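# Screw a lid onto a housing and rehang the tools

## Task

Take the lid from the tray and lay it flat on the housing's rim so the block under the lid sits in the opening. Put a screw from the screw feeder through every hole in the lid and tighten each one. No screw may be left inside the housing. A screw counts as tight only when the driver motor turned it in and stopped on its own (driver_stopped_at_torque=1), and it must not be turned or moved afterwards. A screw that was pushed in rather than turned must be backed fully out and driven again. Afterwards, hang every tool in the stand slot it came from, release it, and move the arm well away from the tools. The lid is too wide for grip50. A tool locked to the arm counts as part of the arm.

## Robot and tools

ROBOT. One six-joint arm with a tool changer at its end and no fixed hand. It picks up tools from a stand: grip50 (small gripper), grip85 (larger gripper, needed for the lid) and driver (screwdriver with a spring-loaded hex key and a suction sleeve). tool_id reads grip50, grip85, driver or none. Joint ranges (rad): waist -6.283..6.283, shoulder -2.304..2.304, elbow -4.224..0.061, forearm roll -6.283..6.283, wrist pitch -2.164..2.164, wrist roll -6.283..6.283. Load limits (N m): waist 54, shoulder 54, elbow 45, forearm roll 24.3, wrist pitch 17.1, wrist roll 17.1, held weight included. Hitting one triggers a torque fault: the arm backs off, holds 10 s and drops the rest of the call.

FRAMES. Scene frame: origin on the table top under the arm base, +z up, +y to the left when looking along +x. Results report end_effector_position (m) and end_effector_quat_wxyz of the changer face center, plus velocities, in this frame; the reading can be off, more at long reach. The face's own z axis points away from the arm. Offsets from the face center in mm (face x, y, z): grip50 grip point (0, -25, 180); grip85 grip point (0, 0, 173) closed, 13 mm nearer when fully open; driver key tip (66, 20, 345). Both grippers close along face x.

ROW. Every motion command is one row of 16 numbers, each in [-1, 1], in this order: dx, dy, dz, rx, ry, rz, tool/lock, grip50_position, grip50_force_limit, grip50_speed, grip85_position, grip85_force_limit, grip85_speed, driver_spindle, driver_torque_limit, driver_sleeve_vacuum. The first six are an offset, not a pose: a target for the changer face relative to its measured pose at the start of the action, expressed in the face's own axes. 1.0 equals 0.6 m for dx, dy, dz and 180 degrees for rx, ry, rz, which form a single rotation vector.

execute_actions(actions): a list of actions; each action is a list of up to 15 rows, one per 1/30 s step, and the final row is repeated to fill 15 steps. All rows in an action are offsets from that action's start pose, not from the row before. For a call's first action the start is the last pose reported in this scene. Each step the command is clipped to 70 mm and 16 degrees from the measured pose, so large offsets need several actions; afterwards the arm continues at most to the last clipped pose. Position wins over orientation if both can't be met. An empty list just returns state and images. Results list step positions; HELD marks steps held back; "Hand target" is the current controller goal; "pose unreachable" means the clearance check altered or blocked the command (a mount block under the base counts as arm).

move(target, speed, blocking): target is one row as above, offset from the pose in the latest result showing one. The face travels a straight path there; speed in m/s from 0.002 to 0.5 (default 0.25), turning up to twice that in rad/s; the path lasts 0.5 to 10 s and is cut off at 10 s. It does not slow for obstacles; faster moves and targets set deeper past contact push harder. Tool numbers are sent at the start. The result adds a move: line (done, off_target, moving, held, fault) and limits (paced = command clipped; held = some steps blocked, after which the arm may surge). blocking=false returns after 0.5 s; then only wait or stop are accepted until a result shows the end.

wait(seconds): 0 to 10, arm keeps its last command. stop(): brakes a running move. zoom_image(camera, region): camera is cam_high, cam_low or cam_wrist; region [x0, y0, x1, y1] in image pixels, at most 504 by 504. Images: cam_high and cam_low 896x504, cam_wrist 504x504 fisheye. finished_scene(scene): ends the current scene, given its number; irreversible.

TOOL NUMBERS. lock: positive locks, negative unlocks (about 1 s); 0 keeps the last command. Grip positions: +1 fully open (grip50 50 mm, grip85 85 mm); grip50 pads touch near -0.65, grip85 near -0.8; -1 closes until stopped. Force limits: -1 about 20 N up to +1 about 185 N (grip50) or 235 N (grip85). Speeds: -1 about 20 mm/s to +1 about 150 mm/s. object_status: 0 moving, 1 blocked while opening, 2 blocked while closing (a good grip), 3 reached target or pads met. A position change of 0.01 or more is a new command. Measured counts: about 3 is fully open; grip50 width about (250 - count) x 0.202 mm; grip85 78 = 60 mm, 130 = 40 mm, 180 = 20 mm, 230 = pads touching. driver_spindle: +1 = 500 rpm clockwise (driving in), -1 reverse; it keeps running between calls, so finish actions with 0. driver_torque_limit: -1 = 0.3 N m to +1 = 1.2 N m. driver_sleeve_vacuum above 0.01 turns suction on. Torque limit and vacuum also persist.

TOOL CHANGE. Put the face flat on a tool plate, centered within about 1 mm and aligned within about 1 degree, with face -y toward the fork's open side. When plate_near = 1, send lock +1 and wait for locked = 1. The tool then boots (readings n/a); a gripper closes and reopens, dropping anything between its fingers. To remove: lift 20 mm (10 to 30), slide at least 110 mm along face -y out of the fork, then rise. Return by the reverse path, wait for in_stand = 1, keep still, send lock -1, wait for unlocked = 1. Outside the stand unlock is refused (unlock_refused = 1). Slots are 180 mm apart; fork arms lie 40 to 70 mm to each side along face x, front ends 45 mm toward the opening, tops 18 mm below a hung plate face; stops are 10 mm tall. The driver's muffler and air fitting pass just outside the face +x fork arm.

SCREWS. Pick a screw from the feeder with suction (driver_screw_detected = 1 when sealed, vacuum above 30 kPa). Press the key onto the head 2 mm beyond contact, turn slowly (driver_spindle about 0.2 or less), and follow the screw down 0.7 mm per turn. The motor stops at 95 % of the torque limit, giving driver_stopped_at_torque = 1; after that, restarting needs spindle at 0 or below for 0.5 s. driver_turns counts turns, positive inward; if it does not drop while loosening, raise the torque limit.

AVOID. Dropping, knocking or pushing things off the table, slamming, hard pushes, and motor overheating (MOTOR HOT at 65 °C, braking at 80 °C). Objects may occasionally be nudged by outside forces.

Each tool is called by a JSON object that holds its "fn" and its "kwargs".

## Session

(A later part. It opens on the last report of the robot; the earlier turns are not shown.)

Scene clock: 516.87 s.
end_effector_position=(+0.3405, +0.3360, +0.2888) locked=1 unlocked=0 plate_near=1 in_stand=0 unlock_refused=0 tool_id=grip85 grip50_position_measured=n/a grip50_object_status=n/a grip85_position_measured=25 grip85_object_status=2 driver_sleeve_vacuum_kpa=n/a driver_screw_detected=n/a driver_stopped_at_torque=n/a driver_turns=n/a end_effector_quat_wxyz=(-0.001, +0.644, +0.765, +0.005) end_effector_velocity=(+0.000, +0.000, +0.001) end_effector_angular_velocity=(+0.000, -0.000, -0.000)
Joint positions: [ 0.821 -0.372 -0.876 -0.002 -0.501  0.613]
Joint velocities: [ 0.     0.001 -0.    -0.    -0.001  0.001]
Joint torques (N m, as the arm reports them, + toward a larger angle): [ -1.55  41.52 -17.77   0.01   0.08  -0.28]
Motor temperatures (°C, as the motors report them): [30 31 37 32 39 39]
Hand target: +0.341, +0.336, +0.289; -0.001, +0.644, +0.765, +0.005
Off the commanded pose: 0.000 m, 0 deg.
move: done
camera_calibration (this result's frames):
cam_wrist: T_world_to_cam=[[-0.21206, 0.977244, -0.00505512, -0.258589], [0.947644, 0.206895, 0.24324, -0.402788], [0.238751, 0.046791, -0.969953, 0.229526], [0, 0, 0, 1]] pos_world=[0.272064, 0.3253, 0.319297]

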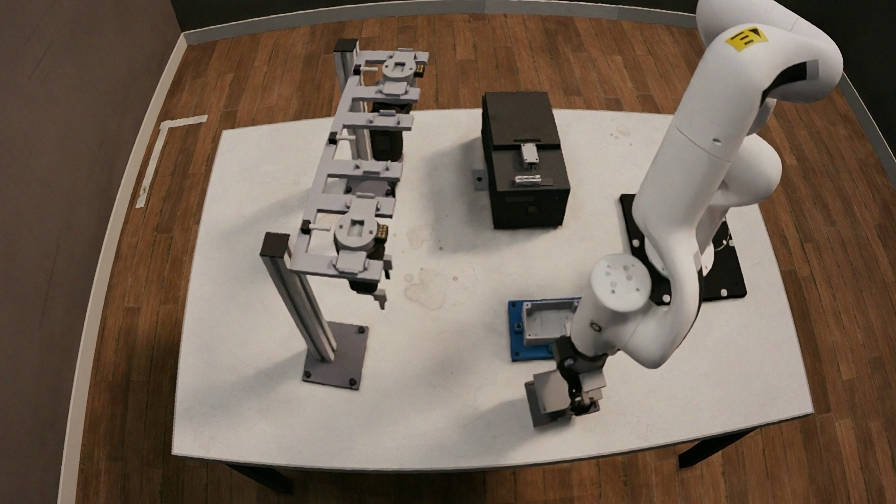

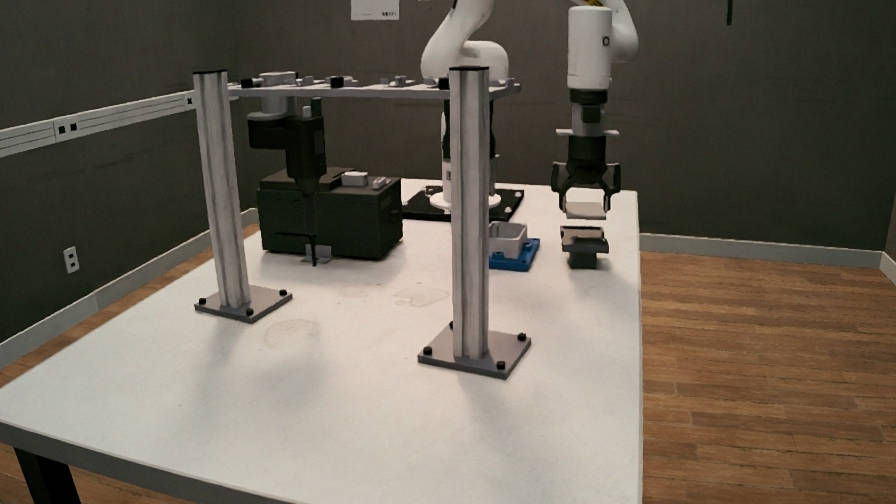

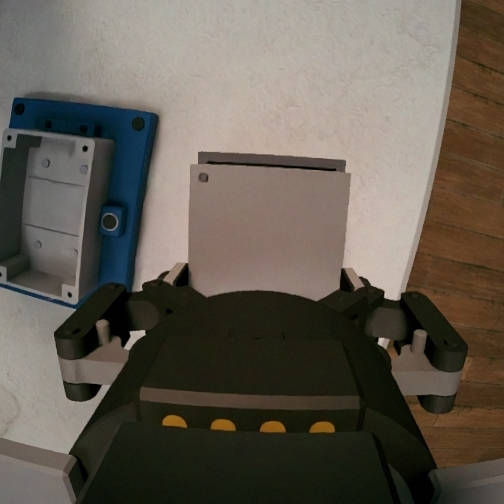

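{"fn": "move", "kwargs": {"target": [-0.1197,0.0952,0,0,0,0.0544,0,1,0,0,-1,-0.4,-0.6,0,0,0], "speed": 0.12}}

{"fn": "zoom_image", "kwargs": {"camera": "cam_wrist", "region": [0, 40, 360, 320]}}

Scene clock: 575.77 s.
end_effector_position=(+0.4088, +0.2749, +0.2887) locked=1 unlocked=0 plate_near=1 in_stand=0 unlock_refused=0 tool_id=grip85 grip50_position_measured=n/a grip50_object_status=n/a grip85_position_measured=25 grip85_object_status=2 driver_sleeve_vacuum_kpa=n/a driver_screw_detected=n/a driver_stopped_at_torque=n/a driver_turns=n/a end_effector_quat_wxyz=(-0.001, +0.707, +0.707, +0.004) end_effector_velocity=(+0.001, -0.000, +0.000) end_effector_angular_velocity=(-0.000, +0.000, -0.001)
Joint positions: [ 0.635 -0.4   -0.918 -0.001 -0.513  0.596]
Joint velocities: [-0.001 -0.    -0.001 -0.    -0.001 -0.   ]
Joint torques (N m, as the arm reports them, + toward a larger angle): [ -1.01  44.05 -18.36  -0.12   0.02  -0.28]
Motor temperatures (°C, as the motors report them): [30 31 38 32 39 39]
Hand target: +0.409, +0.275, +0.289; -0.001, +0.707, +0.707, +0.004
Off the commanded pose: 0.000 m, 0 deg.
move: done
camera_calibration (this result's frames):
cam_wrist: T_world_to_cam=[[-0.0431099, 0.999061, -0.00429015, -0.259734], [0.969287, 0.042865, 0.242166, -0.418297], [0.242123, 0.00628137, -0.970225, 0.225785], [0, 0, 0, 1]] pos_world=[0.339585, 0.276002, 0.319246]

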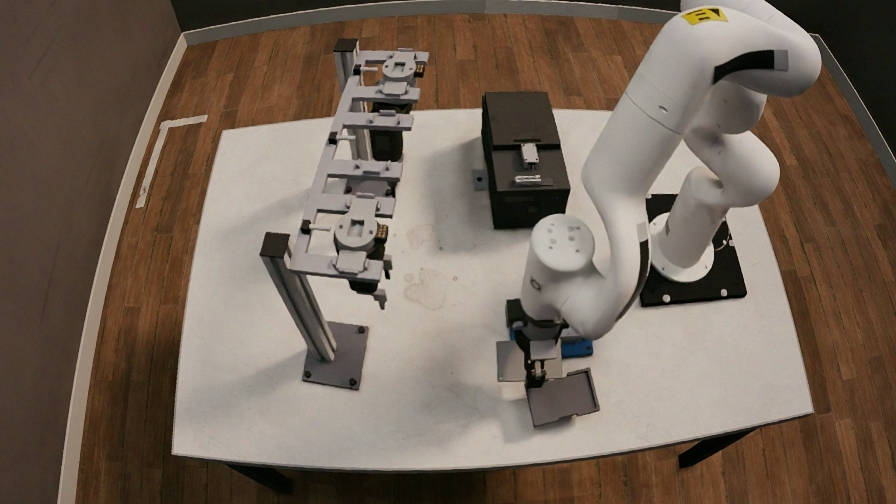

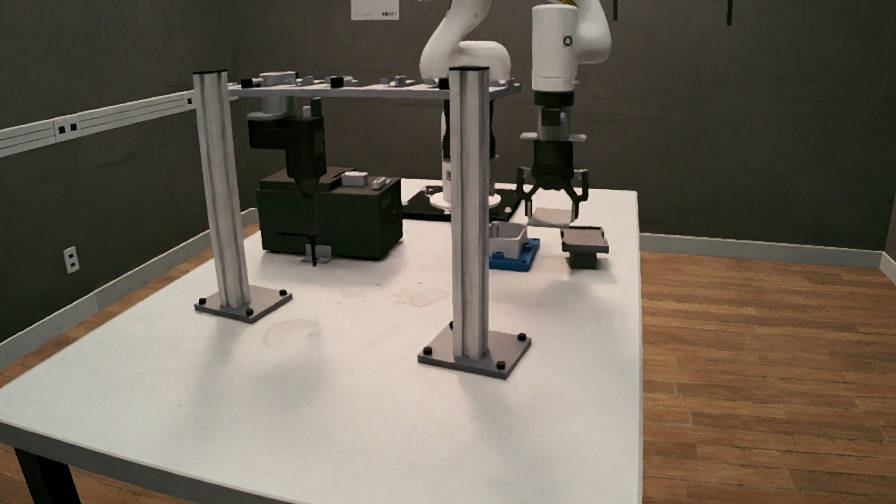

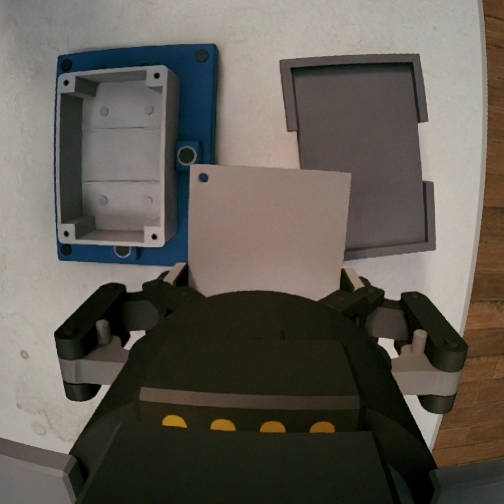

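Region (0, 40, 360, 320) of cam_wrist's 504x504 image, scaled by 1.400, with more detail than that image has.

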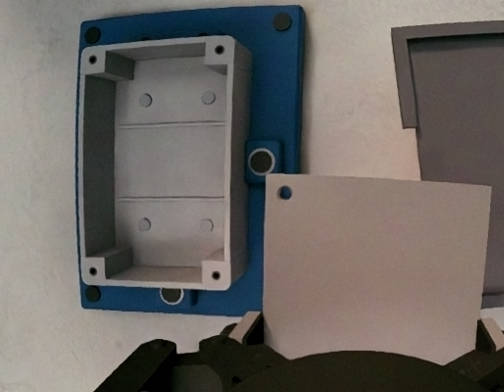

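{"fn": "zoom_image", "kwargs": {"camera": "cam_wrist", "region": [40, 40, 240, 170]}}

{"fn": "zoom_image", "kwargs": {"camera": "cam_wrist", "region": [40, 150, 240, 280]}}

Region (40, 40, 240, 170) of cam_wrist's 504x504 image, scaled by 2.520, with more detail than that image has; it fills the top 328 rows of this view, and the rest is white.

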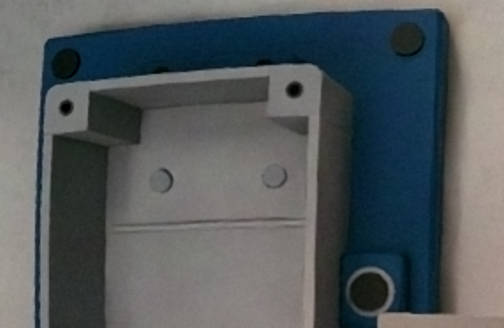

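Region (40, 150, 240, 280) of cam_wrist's 504x504 image, scaled by 2.520, with more detail than that image has; it fills the top 328 rows of this view, and the rest is white.

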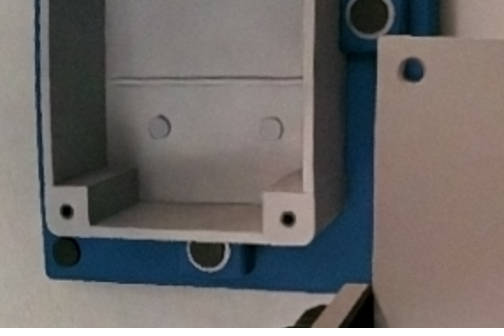

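{"fn": "move", "kwargs": {"target": [-0.34,0,0,0,0,-0.005,0,1,0,0,-1,-0.4,-0.6,0,0,0], "speed": 0.15}}

{"fn": "zoom_image", "kwargs": {"camera": "cam_wrist", "region": [300, 40, 500, 170]}}

{"fn": "zoom_image", "kwargs": {"camera": "cam_wrist", "region": [300, 150, 500, 280]}}

{"fn": "zoom_image", "kwargs": {"camera": "cam_wrist", "region": [170, 140, 370, 270]}}

Scene clock: 662.70 s.
end_effector_position=(+0.4087, +0.0711, +0.2874) locked=1 unlocked=0 plate_near=1 in_stand=0 unlock_refused=0 tool_id=grip85 grip50_position_measured=n/a grip50_object_status=n/a grip85_position_measured=25 grip85_object_status=2 driver_sleeve_vacuum_kpa=n/a driver_screw_detected=n/a driver_stopped_at_torque=n/a driver_turns=n/a end_effector_quat_wxyz=(-0.001, +0.701, +0.713, +0.004) end_effector_velocity=(+0.000, -0.001, +0.000) end_effector_angular_velocity=(+0.001, -0.001, +0.001)
Joint positions: [ 0.216 -0.238 -0.695  0.001 -0.453  0.159]
Joint velocities: [-0.002  0.     0.     0.002  0.001 -0.005]
Joint torques (N m, as the arm reports them, + toward a larger angle): [ -2.26  33.98 -17.64  -0.14   0.01  -0.28]
Motor temperatures (°C, as the motors report them): [30 31 38 32 39 39]
Hand target: +0.409, +0.071, +0.287; -0.001, +0.701, +0.713, +0.004
Off the commanded pose: 0.000 m, 0 deg.
move: done
camera_calibration (this result's frames):
cam_wrist: T_world_to_cam=[[-0.0589068, 0.998251, -0.00495065, -0.0493505], [0.968295, 0.0583438, 0.2429, -0.410068], [0.242764, 0.00951478, -0.970039, 0.225242], [0, 0, 0, 1]] pos_world=[0.339479, 0.071046, 0.317855]

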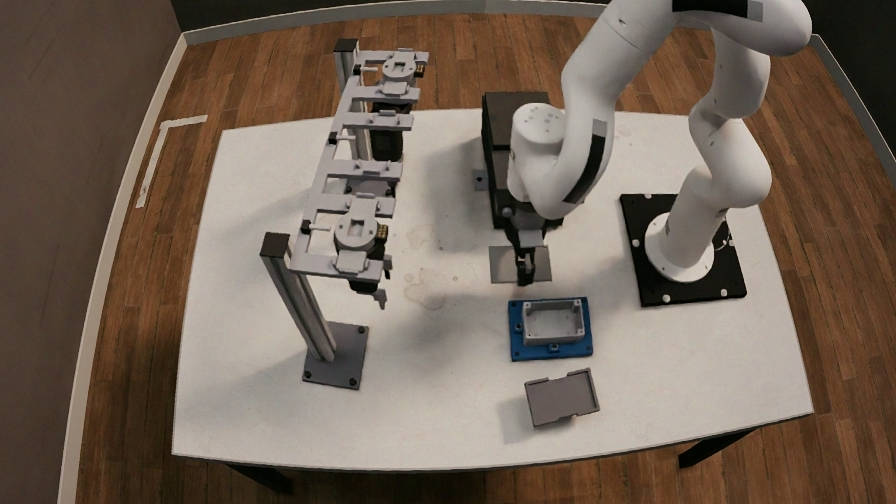

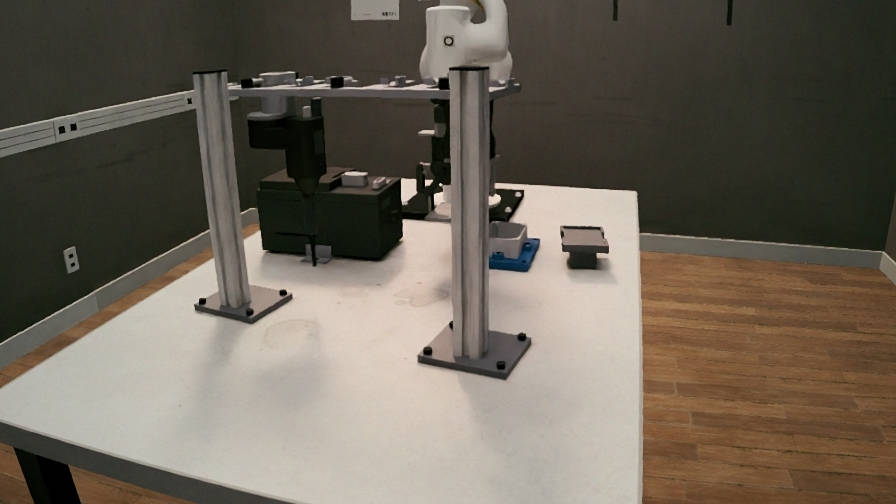

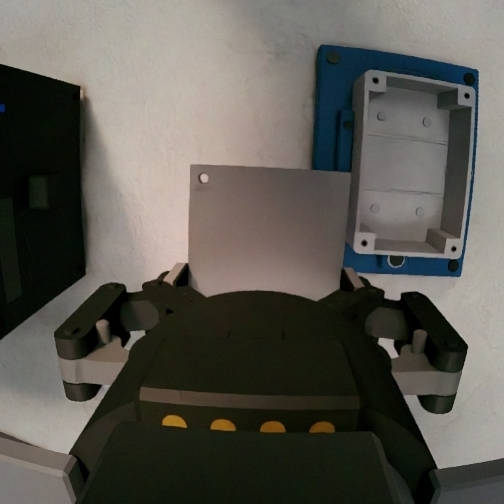

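Region (300, 40, 500, 170) of cam_wrist's 504x504 image, scaled by 2.520, with more detail than that image has; it fills the top 328 rows of this view, and the rest is white.

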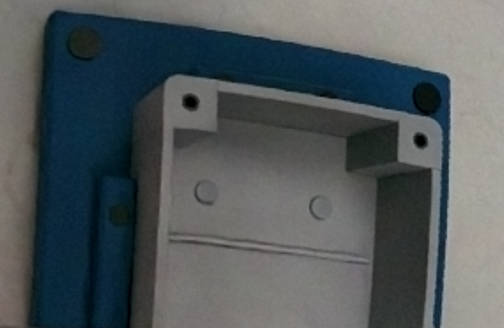

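Region (300, 150, 500, 280) of cam_wrist's 504x504 image, scaled by 2.520, with more detail than that image has; it fills the top 328 rows of this view, and the rest is white.

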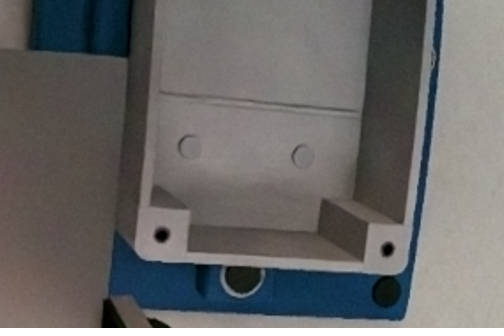

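Region (170, 140, 370, 270) of cam_wrist's 504x504 image, scaled by 2.520, with more detail than that image has; it fills the top 328 rows of this view, and the rest is white.

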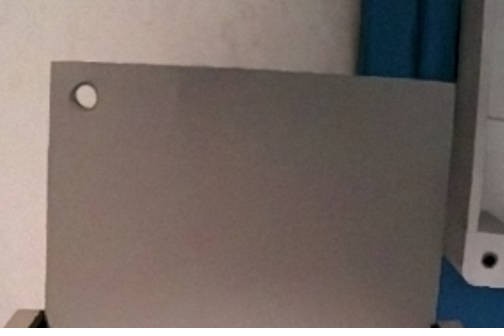

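{"fn": "move", "kwargs": {"target": [0.1606,-0.1048,0.03,0,0,0,0,1,0,0,-1,-0.4,-0.6,0,0,0], "speed": 0.12}}

{"fn": "zoom_image", "kwargs": {"camera": "cam_wrist", "region": [140, 80, 400, 300]}}

{"fn": "zoom_image", "kwargs": {"camera": "cam_low", "region": [470, 170, 570, 280]}}

{"fn": "zoom_image", "kwargs": {"camera": "cam_high", "region": [490, 260, 630, 380]}}

Scene clock: 784.07 s.
end_effector_position=(+0.3445, +0.1665, +0.2698) locked=1 unlocked=0 plate_near=1 in_stand=0 unlock_refused=0 tool_id=grip85 grip50_position_measured=n/a grip50_object_status=n/a grip85_position_measured=25 grip85_object_status=2 driver_sleeve_vacuum_kpa=n/a driver_screw_detected=n/a driver_stopped_at_torque=n/a driver_turns=n/a end_effector_quat_wxyz=(-0.001, +0.701, +0.713, +0.005) end_effector_velocity=(-0.001, +0.001, -0.000) end_effector_angular_velocity=(-0.001, -0.001, -0.001)
Joint positions: [ 0.493 -0.211 -0.602 -0.001 -0.387  0.439]
Joint velocities: [ 0.003 -0.     0.001 -0.004  0.001  0.008]
Joint torques (N m, as the arm reports them, + toward a larger angle): [ -2.04  29.66 -16.53   0.3    0.07  -0.36]
Motor temperatures (°C, as the motors report them): [30 31 38 32 39 39]
Hand target: +0.344, +0.167, +0.270; -0.001, +0.701, +0.713, +0.004
Off the commanded pose: 0.000 m, 0 deg.
move: done
camera_calibration (this result's frames):
cam_wrist: T_world_to_cam=[[-0.0587564, 0.998262, -0.00454972, -0.148645], [0.968343, 0.0581018, 0.242766, -0.349183], [0.242609, 0.00985836, -0.970074, 0.222827], [0, 0, 0, 1]] pos_world=[0.275336, 0.166478, 0.300252]

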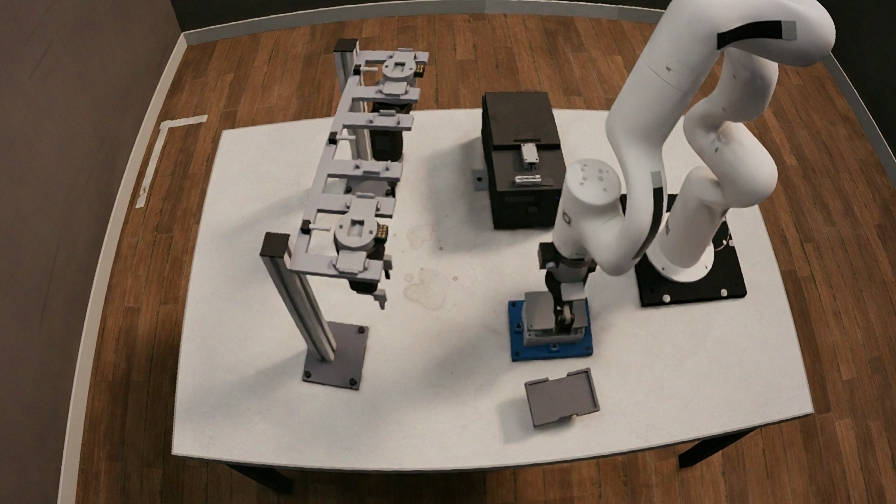

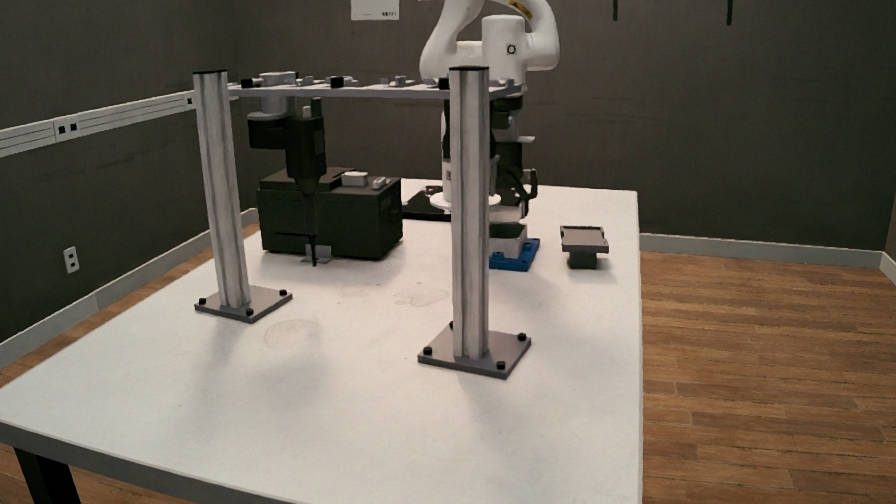

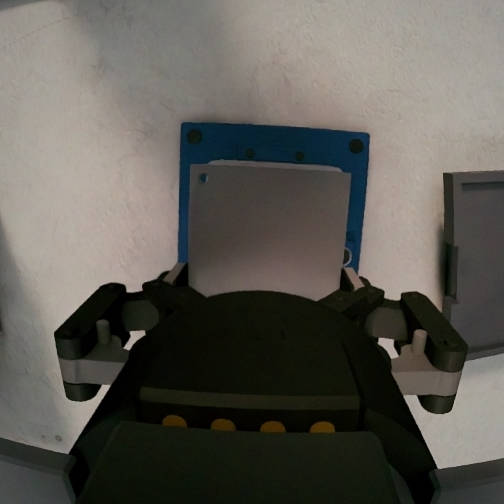

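Region (140, 80, 400, 300) of cam_wrist's 504x504 image, scaled by 1.938, with more detail than that image has; it fills the top 426 rows of this view, and the rest is white.

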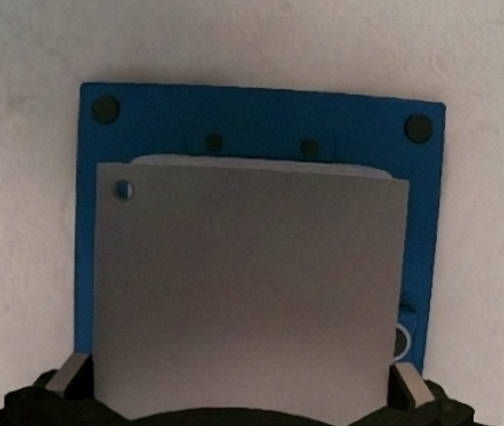

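Region (470, 170, 570, 280) of cam_low's 896x504 image, scaled by 4.582, with more detail than that image has; it fills the left 458 columns of this view, and the rest is white.

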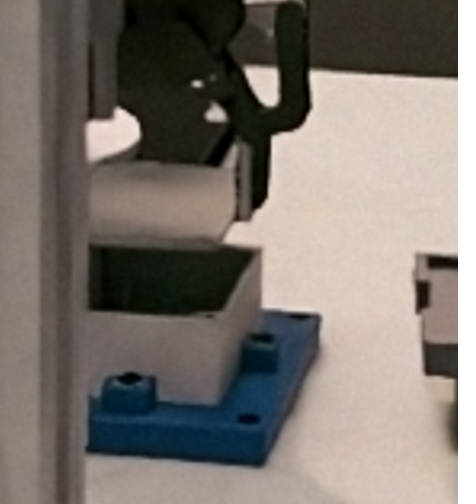

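Region (490, 260, 630, 380) of cam_high's 896x504 image, scaled by 3.600, with more detail than that image has; it fills the top 432 rows of this view, and the rest is white.

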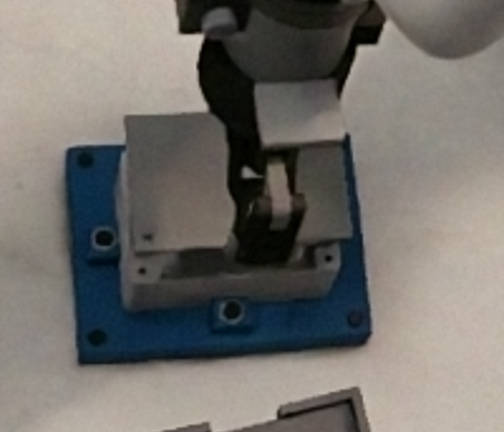

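{"fn": "move", "kwargs": {"target": [0.0033,-0.0008,0.028,0,0,0,0,1,0,0,-1,-0.4,-0.6,0,0,0], "speed": 0.04}}

{"fn": "zoom_image", "kwargs": {"camera": "cam_wrist", "region": [140, 80, 400, 300]}}

{"fn": "zoom_image", "kwargs": {"camera": "cam_low", "region": [470, 170, 570, 280]}}

{"fn": "zoom_image", "kwargs": {"camera": "cam_high", "region": [490, 260, 630, 380]}}

Scene clock: 819.30 s.
end_effector_position=(+0.3441, +0.1686, +0.2531) locked=1 unlocked=0 plate_near=1 in_stand=0 unlock_refused=0 tool_id=grip85 grip50_position_measured=n/a grip50_object_status=n/a grip85_position_measured=25 grip85_object_status=2 driver_sleeve_vacuum_kpa=n/a driver_screw_detected=n/a driver_stopped_at_torque=n/a driver_turns=n/a end_effector_quat_wxyz=(-0.001, +0.701, +0.713, +0.005) end_effector_velocity=(+0.000, +0.000, -0.000) end_effector_angular_velocity=(+0.001, -0.001, -0.001)
Joint positions: [ 0.499 -0.252 -0.599 -0.001 -0.343  0.444]
Joint velocities: [-0.    -0.001 -0.001  0.     0.002  0.001]
Joint torques (N m, as the arm reports them, + toward a larger angle): [ -1.13  30.87 -15.56  -0.25  -0.04  -0.3 ]
Motor temperatures (°C, as the motors report them): [30 31 38 32 39 39]
Hand target: +0.344, +0.169, +0.253; -0.001, +0.701, +0.713, +0.005
Off the commanded pose: 0.000 m, 0 deg.
move: done
camera_calibration (this result's frames):
cam_wrist: T_world_to_cam=[[-0.0587281, 0.998264, -0.00457044, -0.150827], [0.96832, 0.0580785, 0.242864, -0.344875], [0.242708, 0.00983731, -0.97005, 0.206673], [0, 0, 0, 1]] pos_world=[0.27493, 0.168561, 0.283551]

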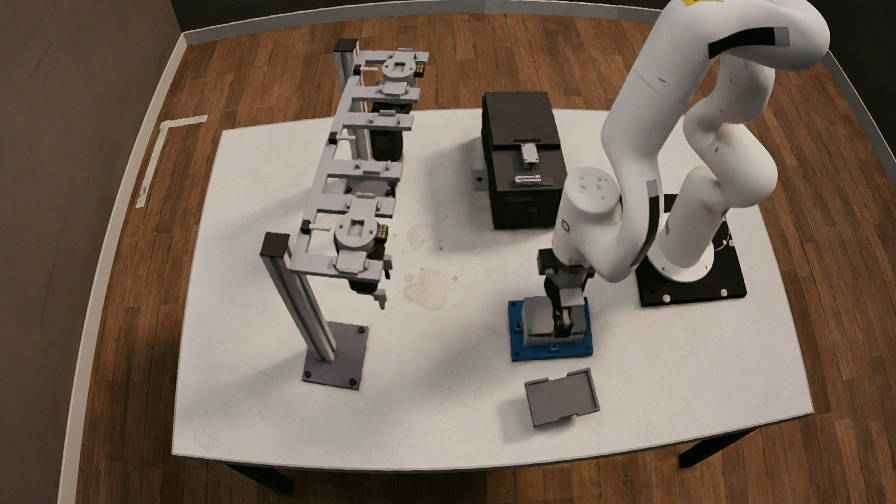

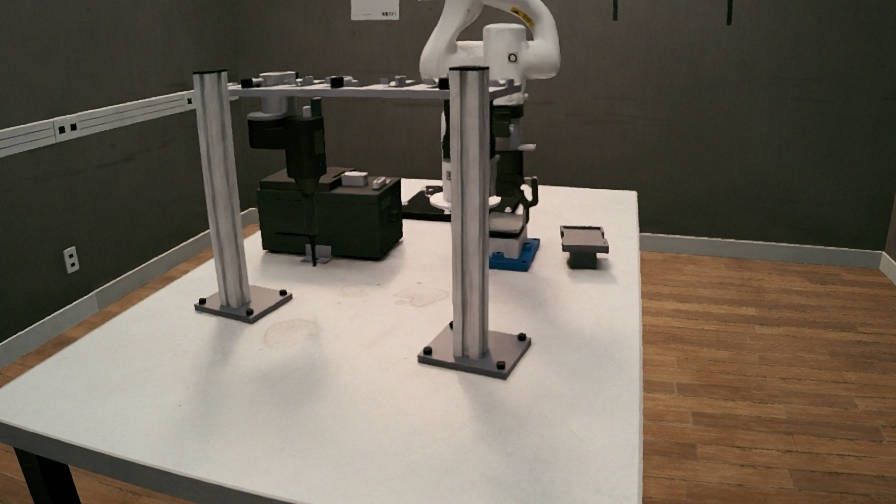

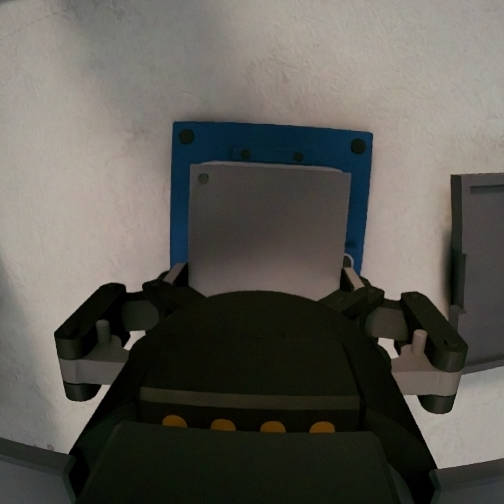

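Region (140, 80, 400, 300) of cam_wrist's 504x504 image, scaled by 1.938, with more detail than that image has; it fills the top 426 rows of this view, and the rest is white.

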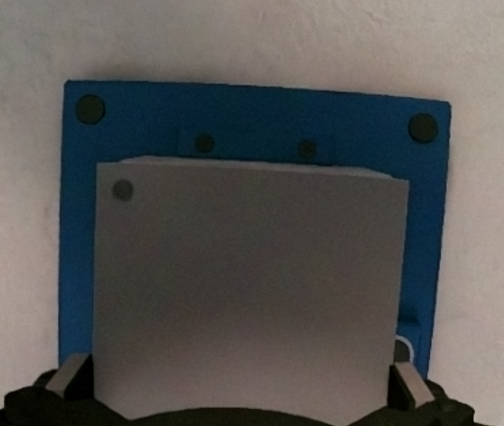

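Region (470, 170, 570, 280) of cam_low's 896x504 image, scaled by 4.582, with more detail than that image has; it fills the left 458 columns of this view, and the rest is white.

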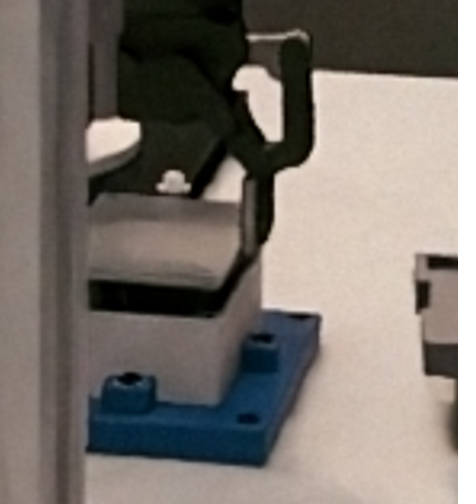

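Region (490, 260, 630, 380) of cam_high's 896x504 image, scaled by 3.600, with more detail than that image has; it fills the top 432 rows of this view, and the rest is white.

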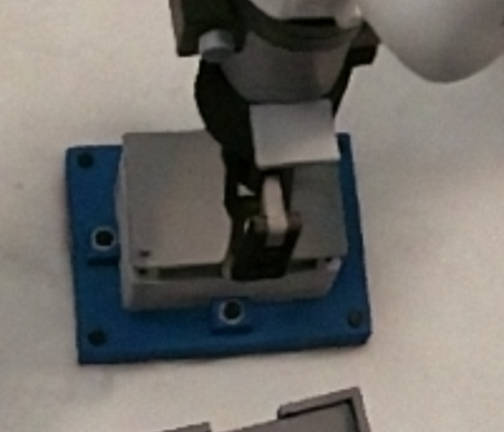

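{"fn": "move", "kwargs": {"target": [0,0,0.015,0,0,0,0,1,0,0,-1,-0.4,-0.6,0,0,0], "speed": 0.015}}

{"fn": "zoom_image", "kwargs": {"camera": "cam_low", "region": [470, 170, 570, 280]}}

{"fn": "zoom_image", "kwargs": {"camera": "cam_high", "region": [490, 260, 630, 380]}}

Scene clock: 835.60 s.
end_effector_position=(+0.3442, +0.1686, +0.2441) locked=1 unlocked=0 plate_near=1 in_stand=0 unlock_refused=0 tool_id=grip85 grip50_position_measured=n/a grip50_object_status=n/a grip85_position_measured=25 grip85_object_status=2 driver_sleeve_vacuum_kpa=n/a driver_screw_detected=n/a driver_stopped_at_torque=n/a driver_turns=n/a end_effector_quat_wxyz=(-0.001, +0.701, +0.713, +0.005) end_effector_velocity=(+0.000, +0.000, -0.001) end_effector_angular_velocity=(+0.001, -0.001, +0.001)
Joint positions: [ 0.499 -0.274 -0.598 -0.002 -0.319  0.444]
Joint velocities: [ 0.    -0.002 -0.001  0.     0.003 -0.001]
Joint torques (N m, as the arm reports them, + toward a larger angle): [ -2.04  31.2  -15.35  -0.21   0.02  -0.19]
Motor temperatures (°C, as the motors report them): [30 31 38 32 39 39]
Hand target: +0.344, +0.169, +0.244; -0.001, +0.701, +0.713, +0.005
Off the commanded pose: 0.000 m, 0 deg.
move: done
camera_calibration (this result's frames):
cam_wrist: T_world_to_cam=[[-0.0587162, 0.998264, -0.00463231, -0.150902], [0.968332, 0.0580824, 0.242815, -0.342726], [0.242663, 0.00977157, -0.970061, 0.198031], [0, 0, 0, 1]] pos_world=[0.274958, 0.168611, 0.274622]

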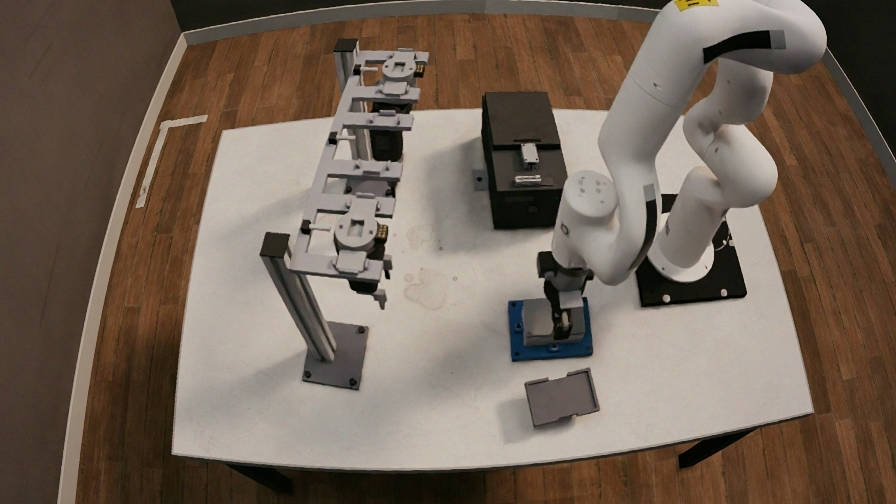

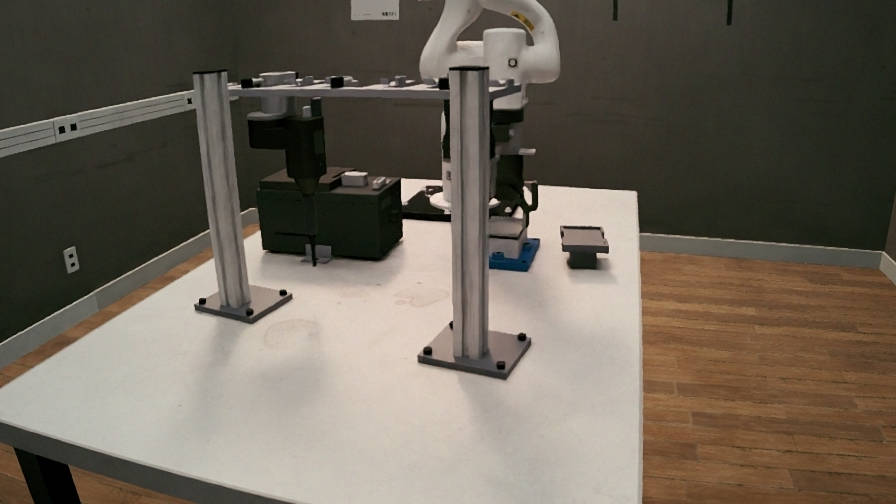

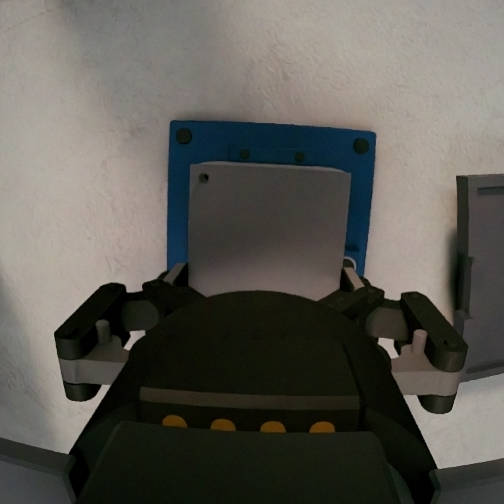

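Region (470, 170, 570, 280) of cam_low's 896x504 image, scaled by 4.582, with more detail than that image has; it fills the left 458 columns of this view, and the rest is white.

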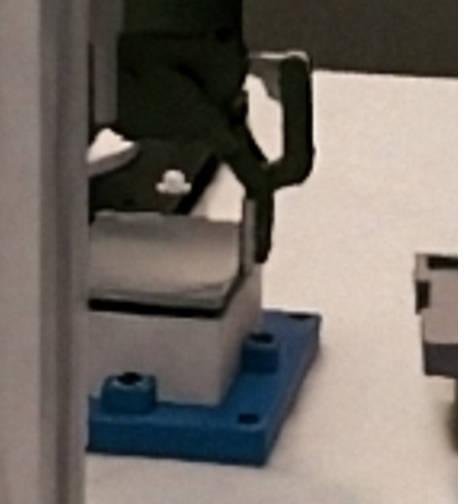

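Region (490, 260, 630, 380) of cam_high's 896x504 image, scaled by 3.600, with more detail than that image has; it fills the top 432 rows of this view, and the rest is white.

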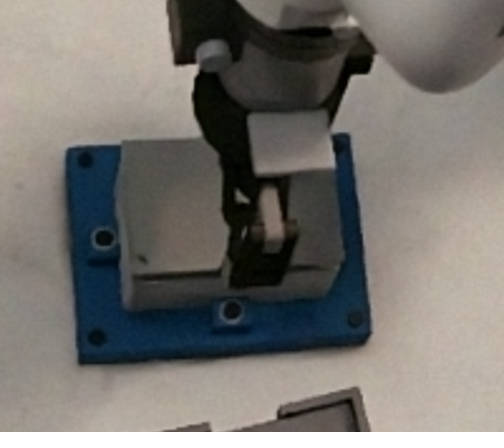

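{"fn": "move", "kwargs": {"target": [0,0,0.008,0,0,0,0,1,0,0,-1,-0.4,-0.6,0,0,0], "speed": 0.008}}

{"fn": "zoom_image", "kwargs": {"camera": "cam_low", "region": [470, 170, 570, 280]}}

{"fn": "zoom_image", "kwargs": {"camera": "cam_wrist", "region": [140, 80, 400, 300]}}

Scene clock: 842.67 s.
end_effector_position=(+0.3442, +0.1687, +0.2395) locked=1 unlocked=0 plate_near=1 in_stand=0 unlock_refused=0 tool_id=grip85 grip50_position_measured=n/a grip50_object_status=n/a grip85_position_measured=25 grip85_object_status=2 driver_sleeve_vacuum_kpa=n/a driver_screw_detected=n/a driver_stopped_at_torque=n/a driver_turns=n/a end_effector_quat_wxyz=(-0.001, +0.701, +0.713, +0.004) end_effector_velocity=(+0.000, -0.000, -0.000) end_effector_angular_velocity=(-0.001, +0.001, -0.000)
Joint positions: [ 0.499 -0.286 -0.597 -0.002 -0.307  0.444]
Joint velocities: [-0.001 -0.001 -0.    -0.     0.    -0.   ]
Joint torques (N m, as the arm reports them, + toward a larger angle): [ -2.78  28.89 -14.45   0.01   0.39  -0.29]
Motor temperatures (°C, as the motors report them): [30 31 37 32 39 39]
Hand target: +0.344, +0.169, +0.239; -0.001, +0.701, +0.713, +0.005
Off the commanded pose: 0.000 m, 0 deg.
move: done
camera_calibration (this result's frames):
cam_wrist: T_world_to_cam=[[-0.0587892, 0.998259, -0.00473547, -0.150912], [0.968372, 0.0581801, 0.242631, -0.341635], [0.242484, 0.00967841, -0.970107, 0.193617], [0, 0, 0, 1]] pos_world=[0.275009, 0.168652, 0.270006]

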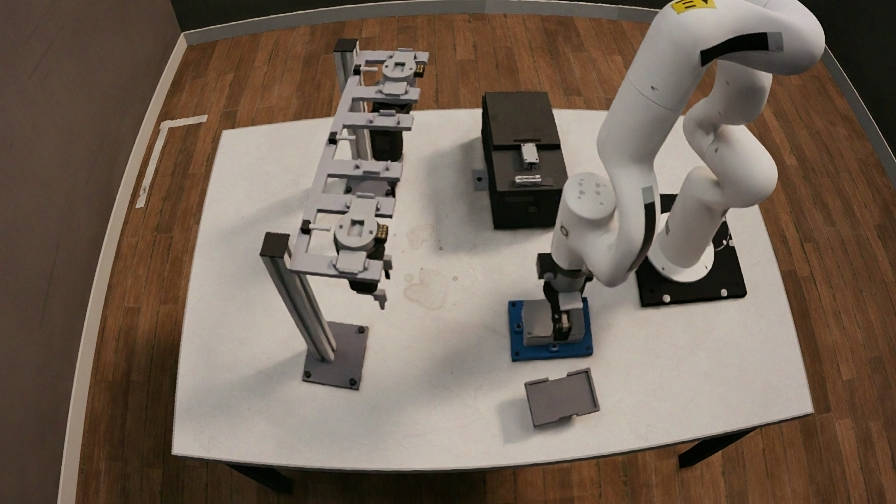

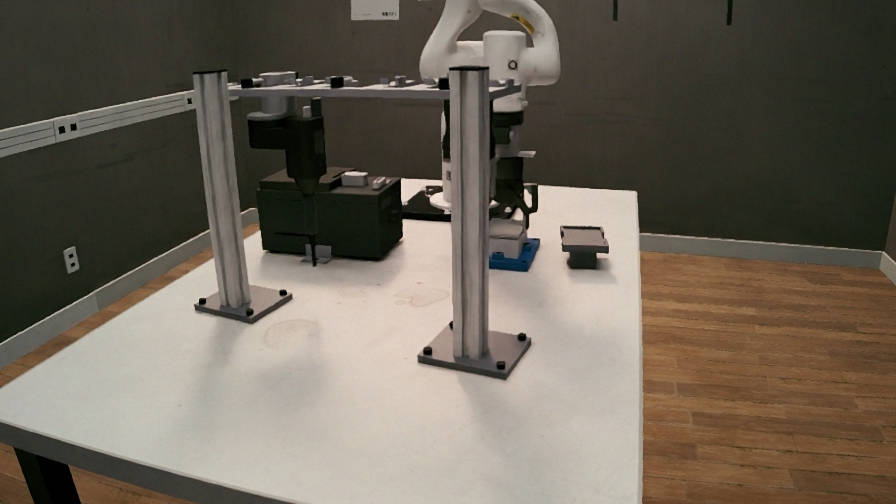

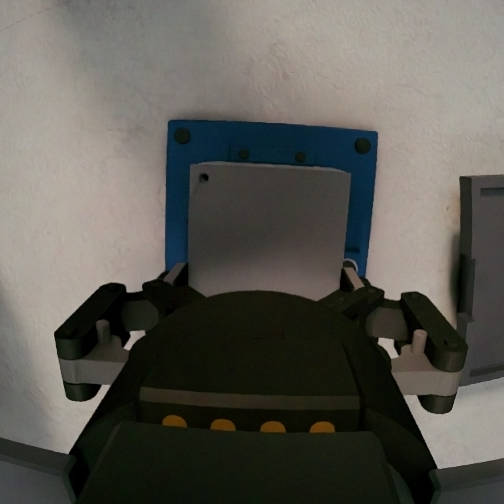

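Region (470, 170, 570, 280) of cam_low's 896x504 image, scaled by 4.582, with more detail than that image has; it fills the left 458 columns of this view, and the rest is white.

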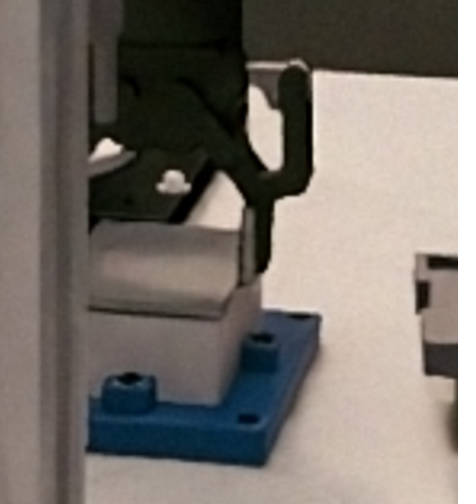

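Region (140, 80, 400, 300) of cam_wrist's 504x504 image, scaled by 1.938, with more detail than that image has; it fills the top 426 rows of this view, and the rest is white.

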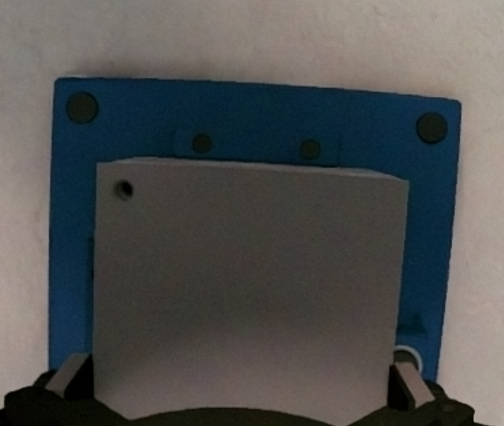

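{"fn": "execute_actions", "kwargs": {"actions": [[[0,0,0.0007,0,0,0,0,1,0,0,-1,-0.4,-0.6,0,0,0],[0,0,0.0014,0,0,0,0,1,0,0,-1,-0.4,-0.6,0,0,0]]]}}

{"fn": "zoom_image", "kwargs": {"camera": "cam_low", "region": [480, 200, 550, 270]}}

Scene clock: 849.20 s.
end_effector_position=(+0.3443, +0.1687, +0.2390) locked=1 unlocked=0 plate_near=1 in_stand=0 unlock_refused=0 tool_id=grip85 grip50_position_measured=n/a grip50_object_status=n/a grip85_position_measured=25 grip85_object_status=2 driver_sleeve_vacuum_kpa=n/a driver_screw_detected=n/a driver_stopped_at_torque=n/a driver_turns=n/a end_effector_quat_wxyz=(-0.001, +0.701, +0.713, +0.004) end_effector_velocity=(-0.000, -0.000, -0.000) end_effector_angular_velocity=(-0.001, +0.001, -0.000)
Joint positions: [ 0.499 -0.287 -0.598 -0.002 -0.306  0.444]
Joint velocities: [-0.    -0.001  0.001 -0.     0.     0.   ]
Joint torques (N m, as the arm reports them, + toward a larger angle): [ -4.77  10.38 -10.6   -0.86   4.09   0.01]
Motor temperatures (°C, as the motors report them): [30 31 37 32 39 39]
Hand target: +0.344, +0.169, +0.239; -0.001, +0.701, +0.713, +0.004
Off the commanded pose: 0.000 m, 0 deg.
Step readings (end_effector_position):
0: (+0.3442, +0.1687, +0.2393)
1: (+0.3442, +0.1687, +0.2393)
2: (+0.3442, +0.1687, +0.2393)
4: (+0.3443, +0.1687, +0.2392)
8: (+0.3443, +0.1687, +0.2391)
15: end_effector_position above
camera_calibration (this result's frames):
cam_wrist: T_world_to_cam=[[-0.0588274, 0.998256, -0.00486457, -0.150928], [0.968444, 0.0582514, 0.242328, -0.341576], [0.242189, 0.00954445, -0.970182, 0.193276], [0, 0, 0, 1]] pos_world=[0.275109, 0.168717, 0.269552]

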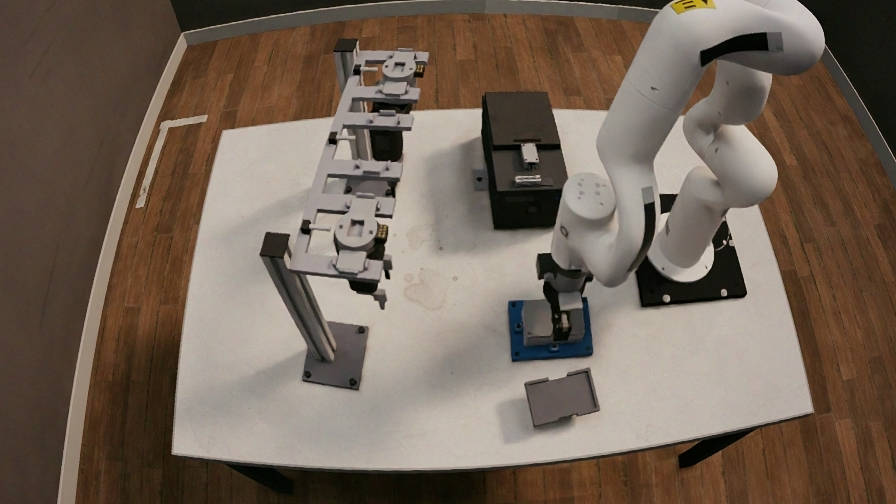

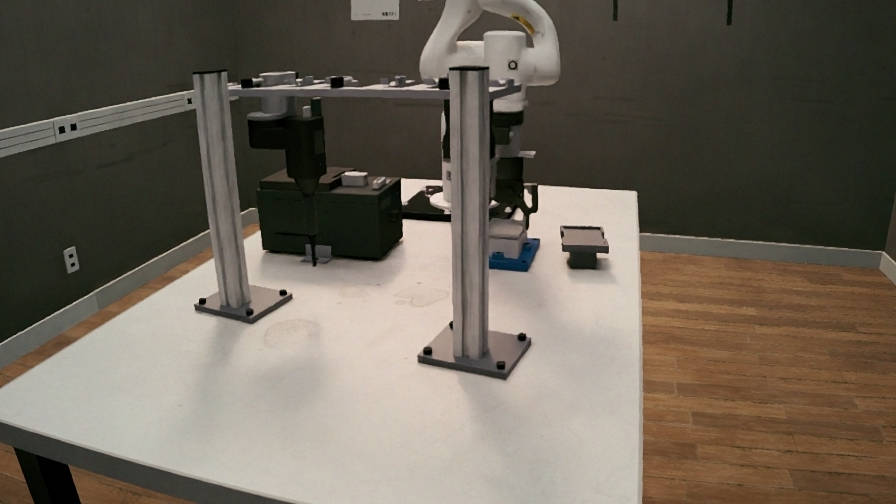

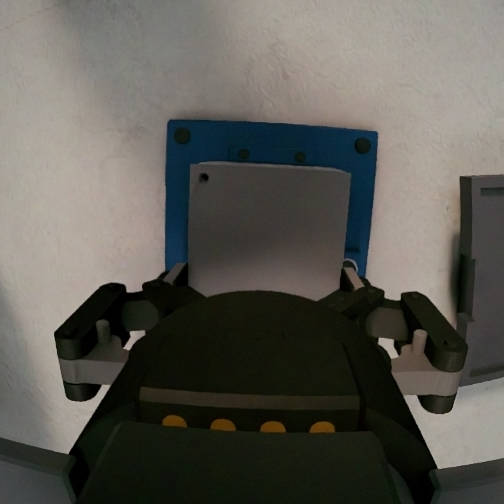

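Region (480, 200, 550, 270) of cam_low's 896x504 image, scaled by 7.200, with more detail than that image has.

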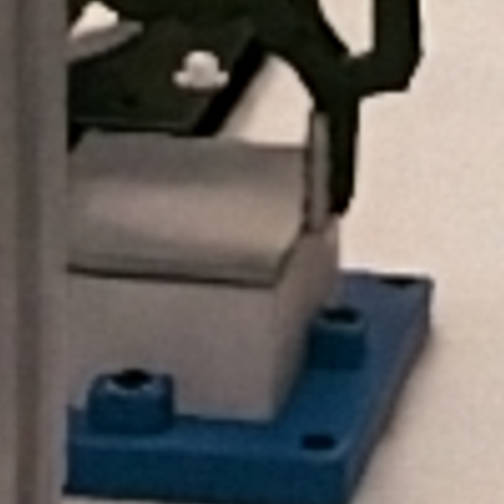

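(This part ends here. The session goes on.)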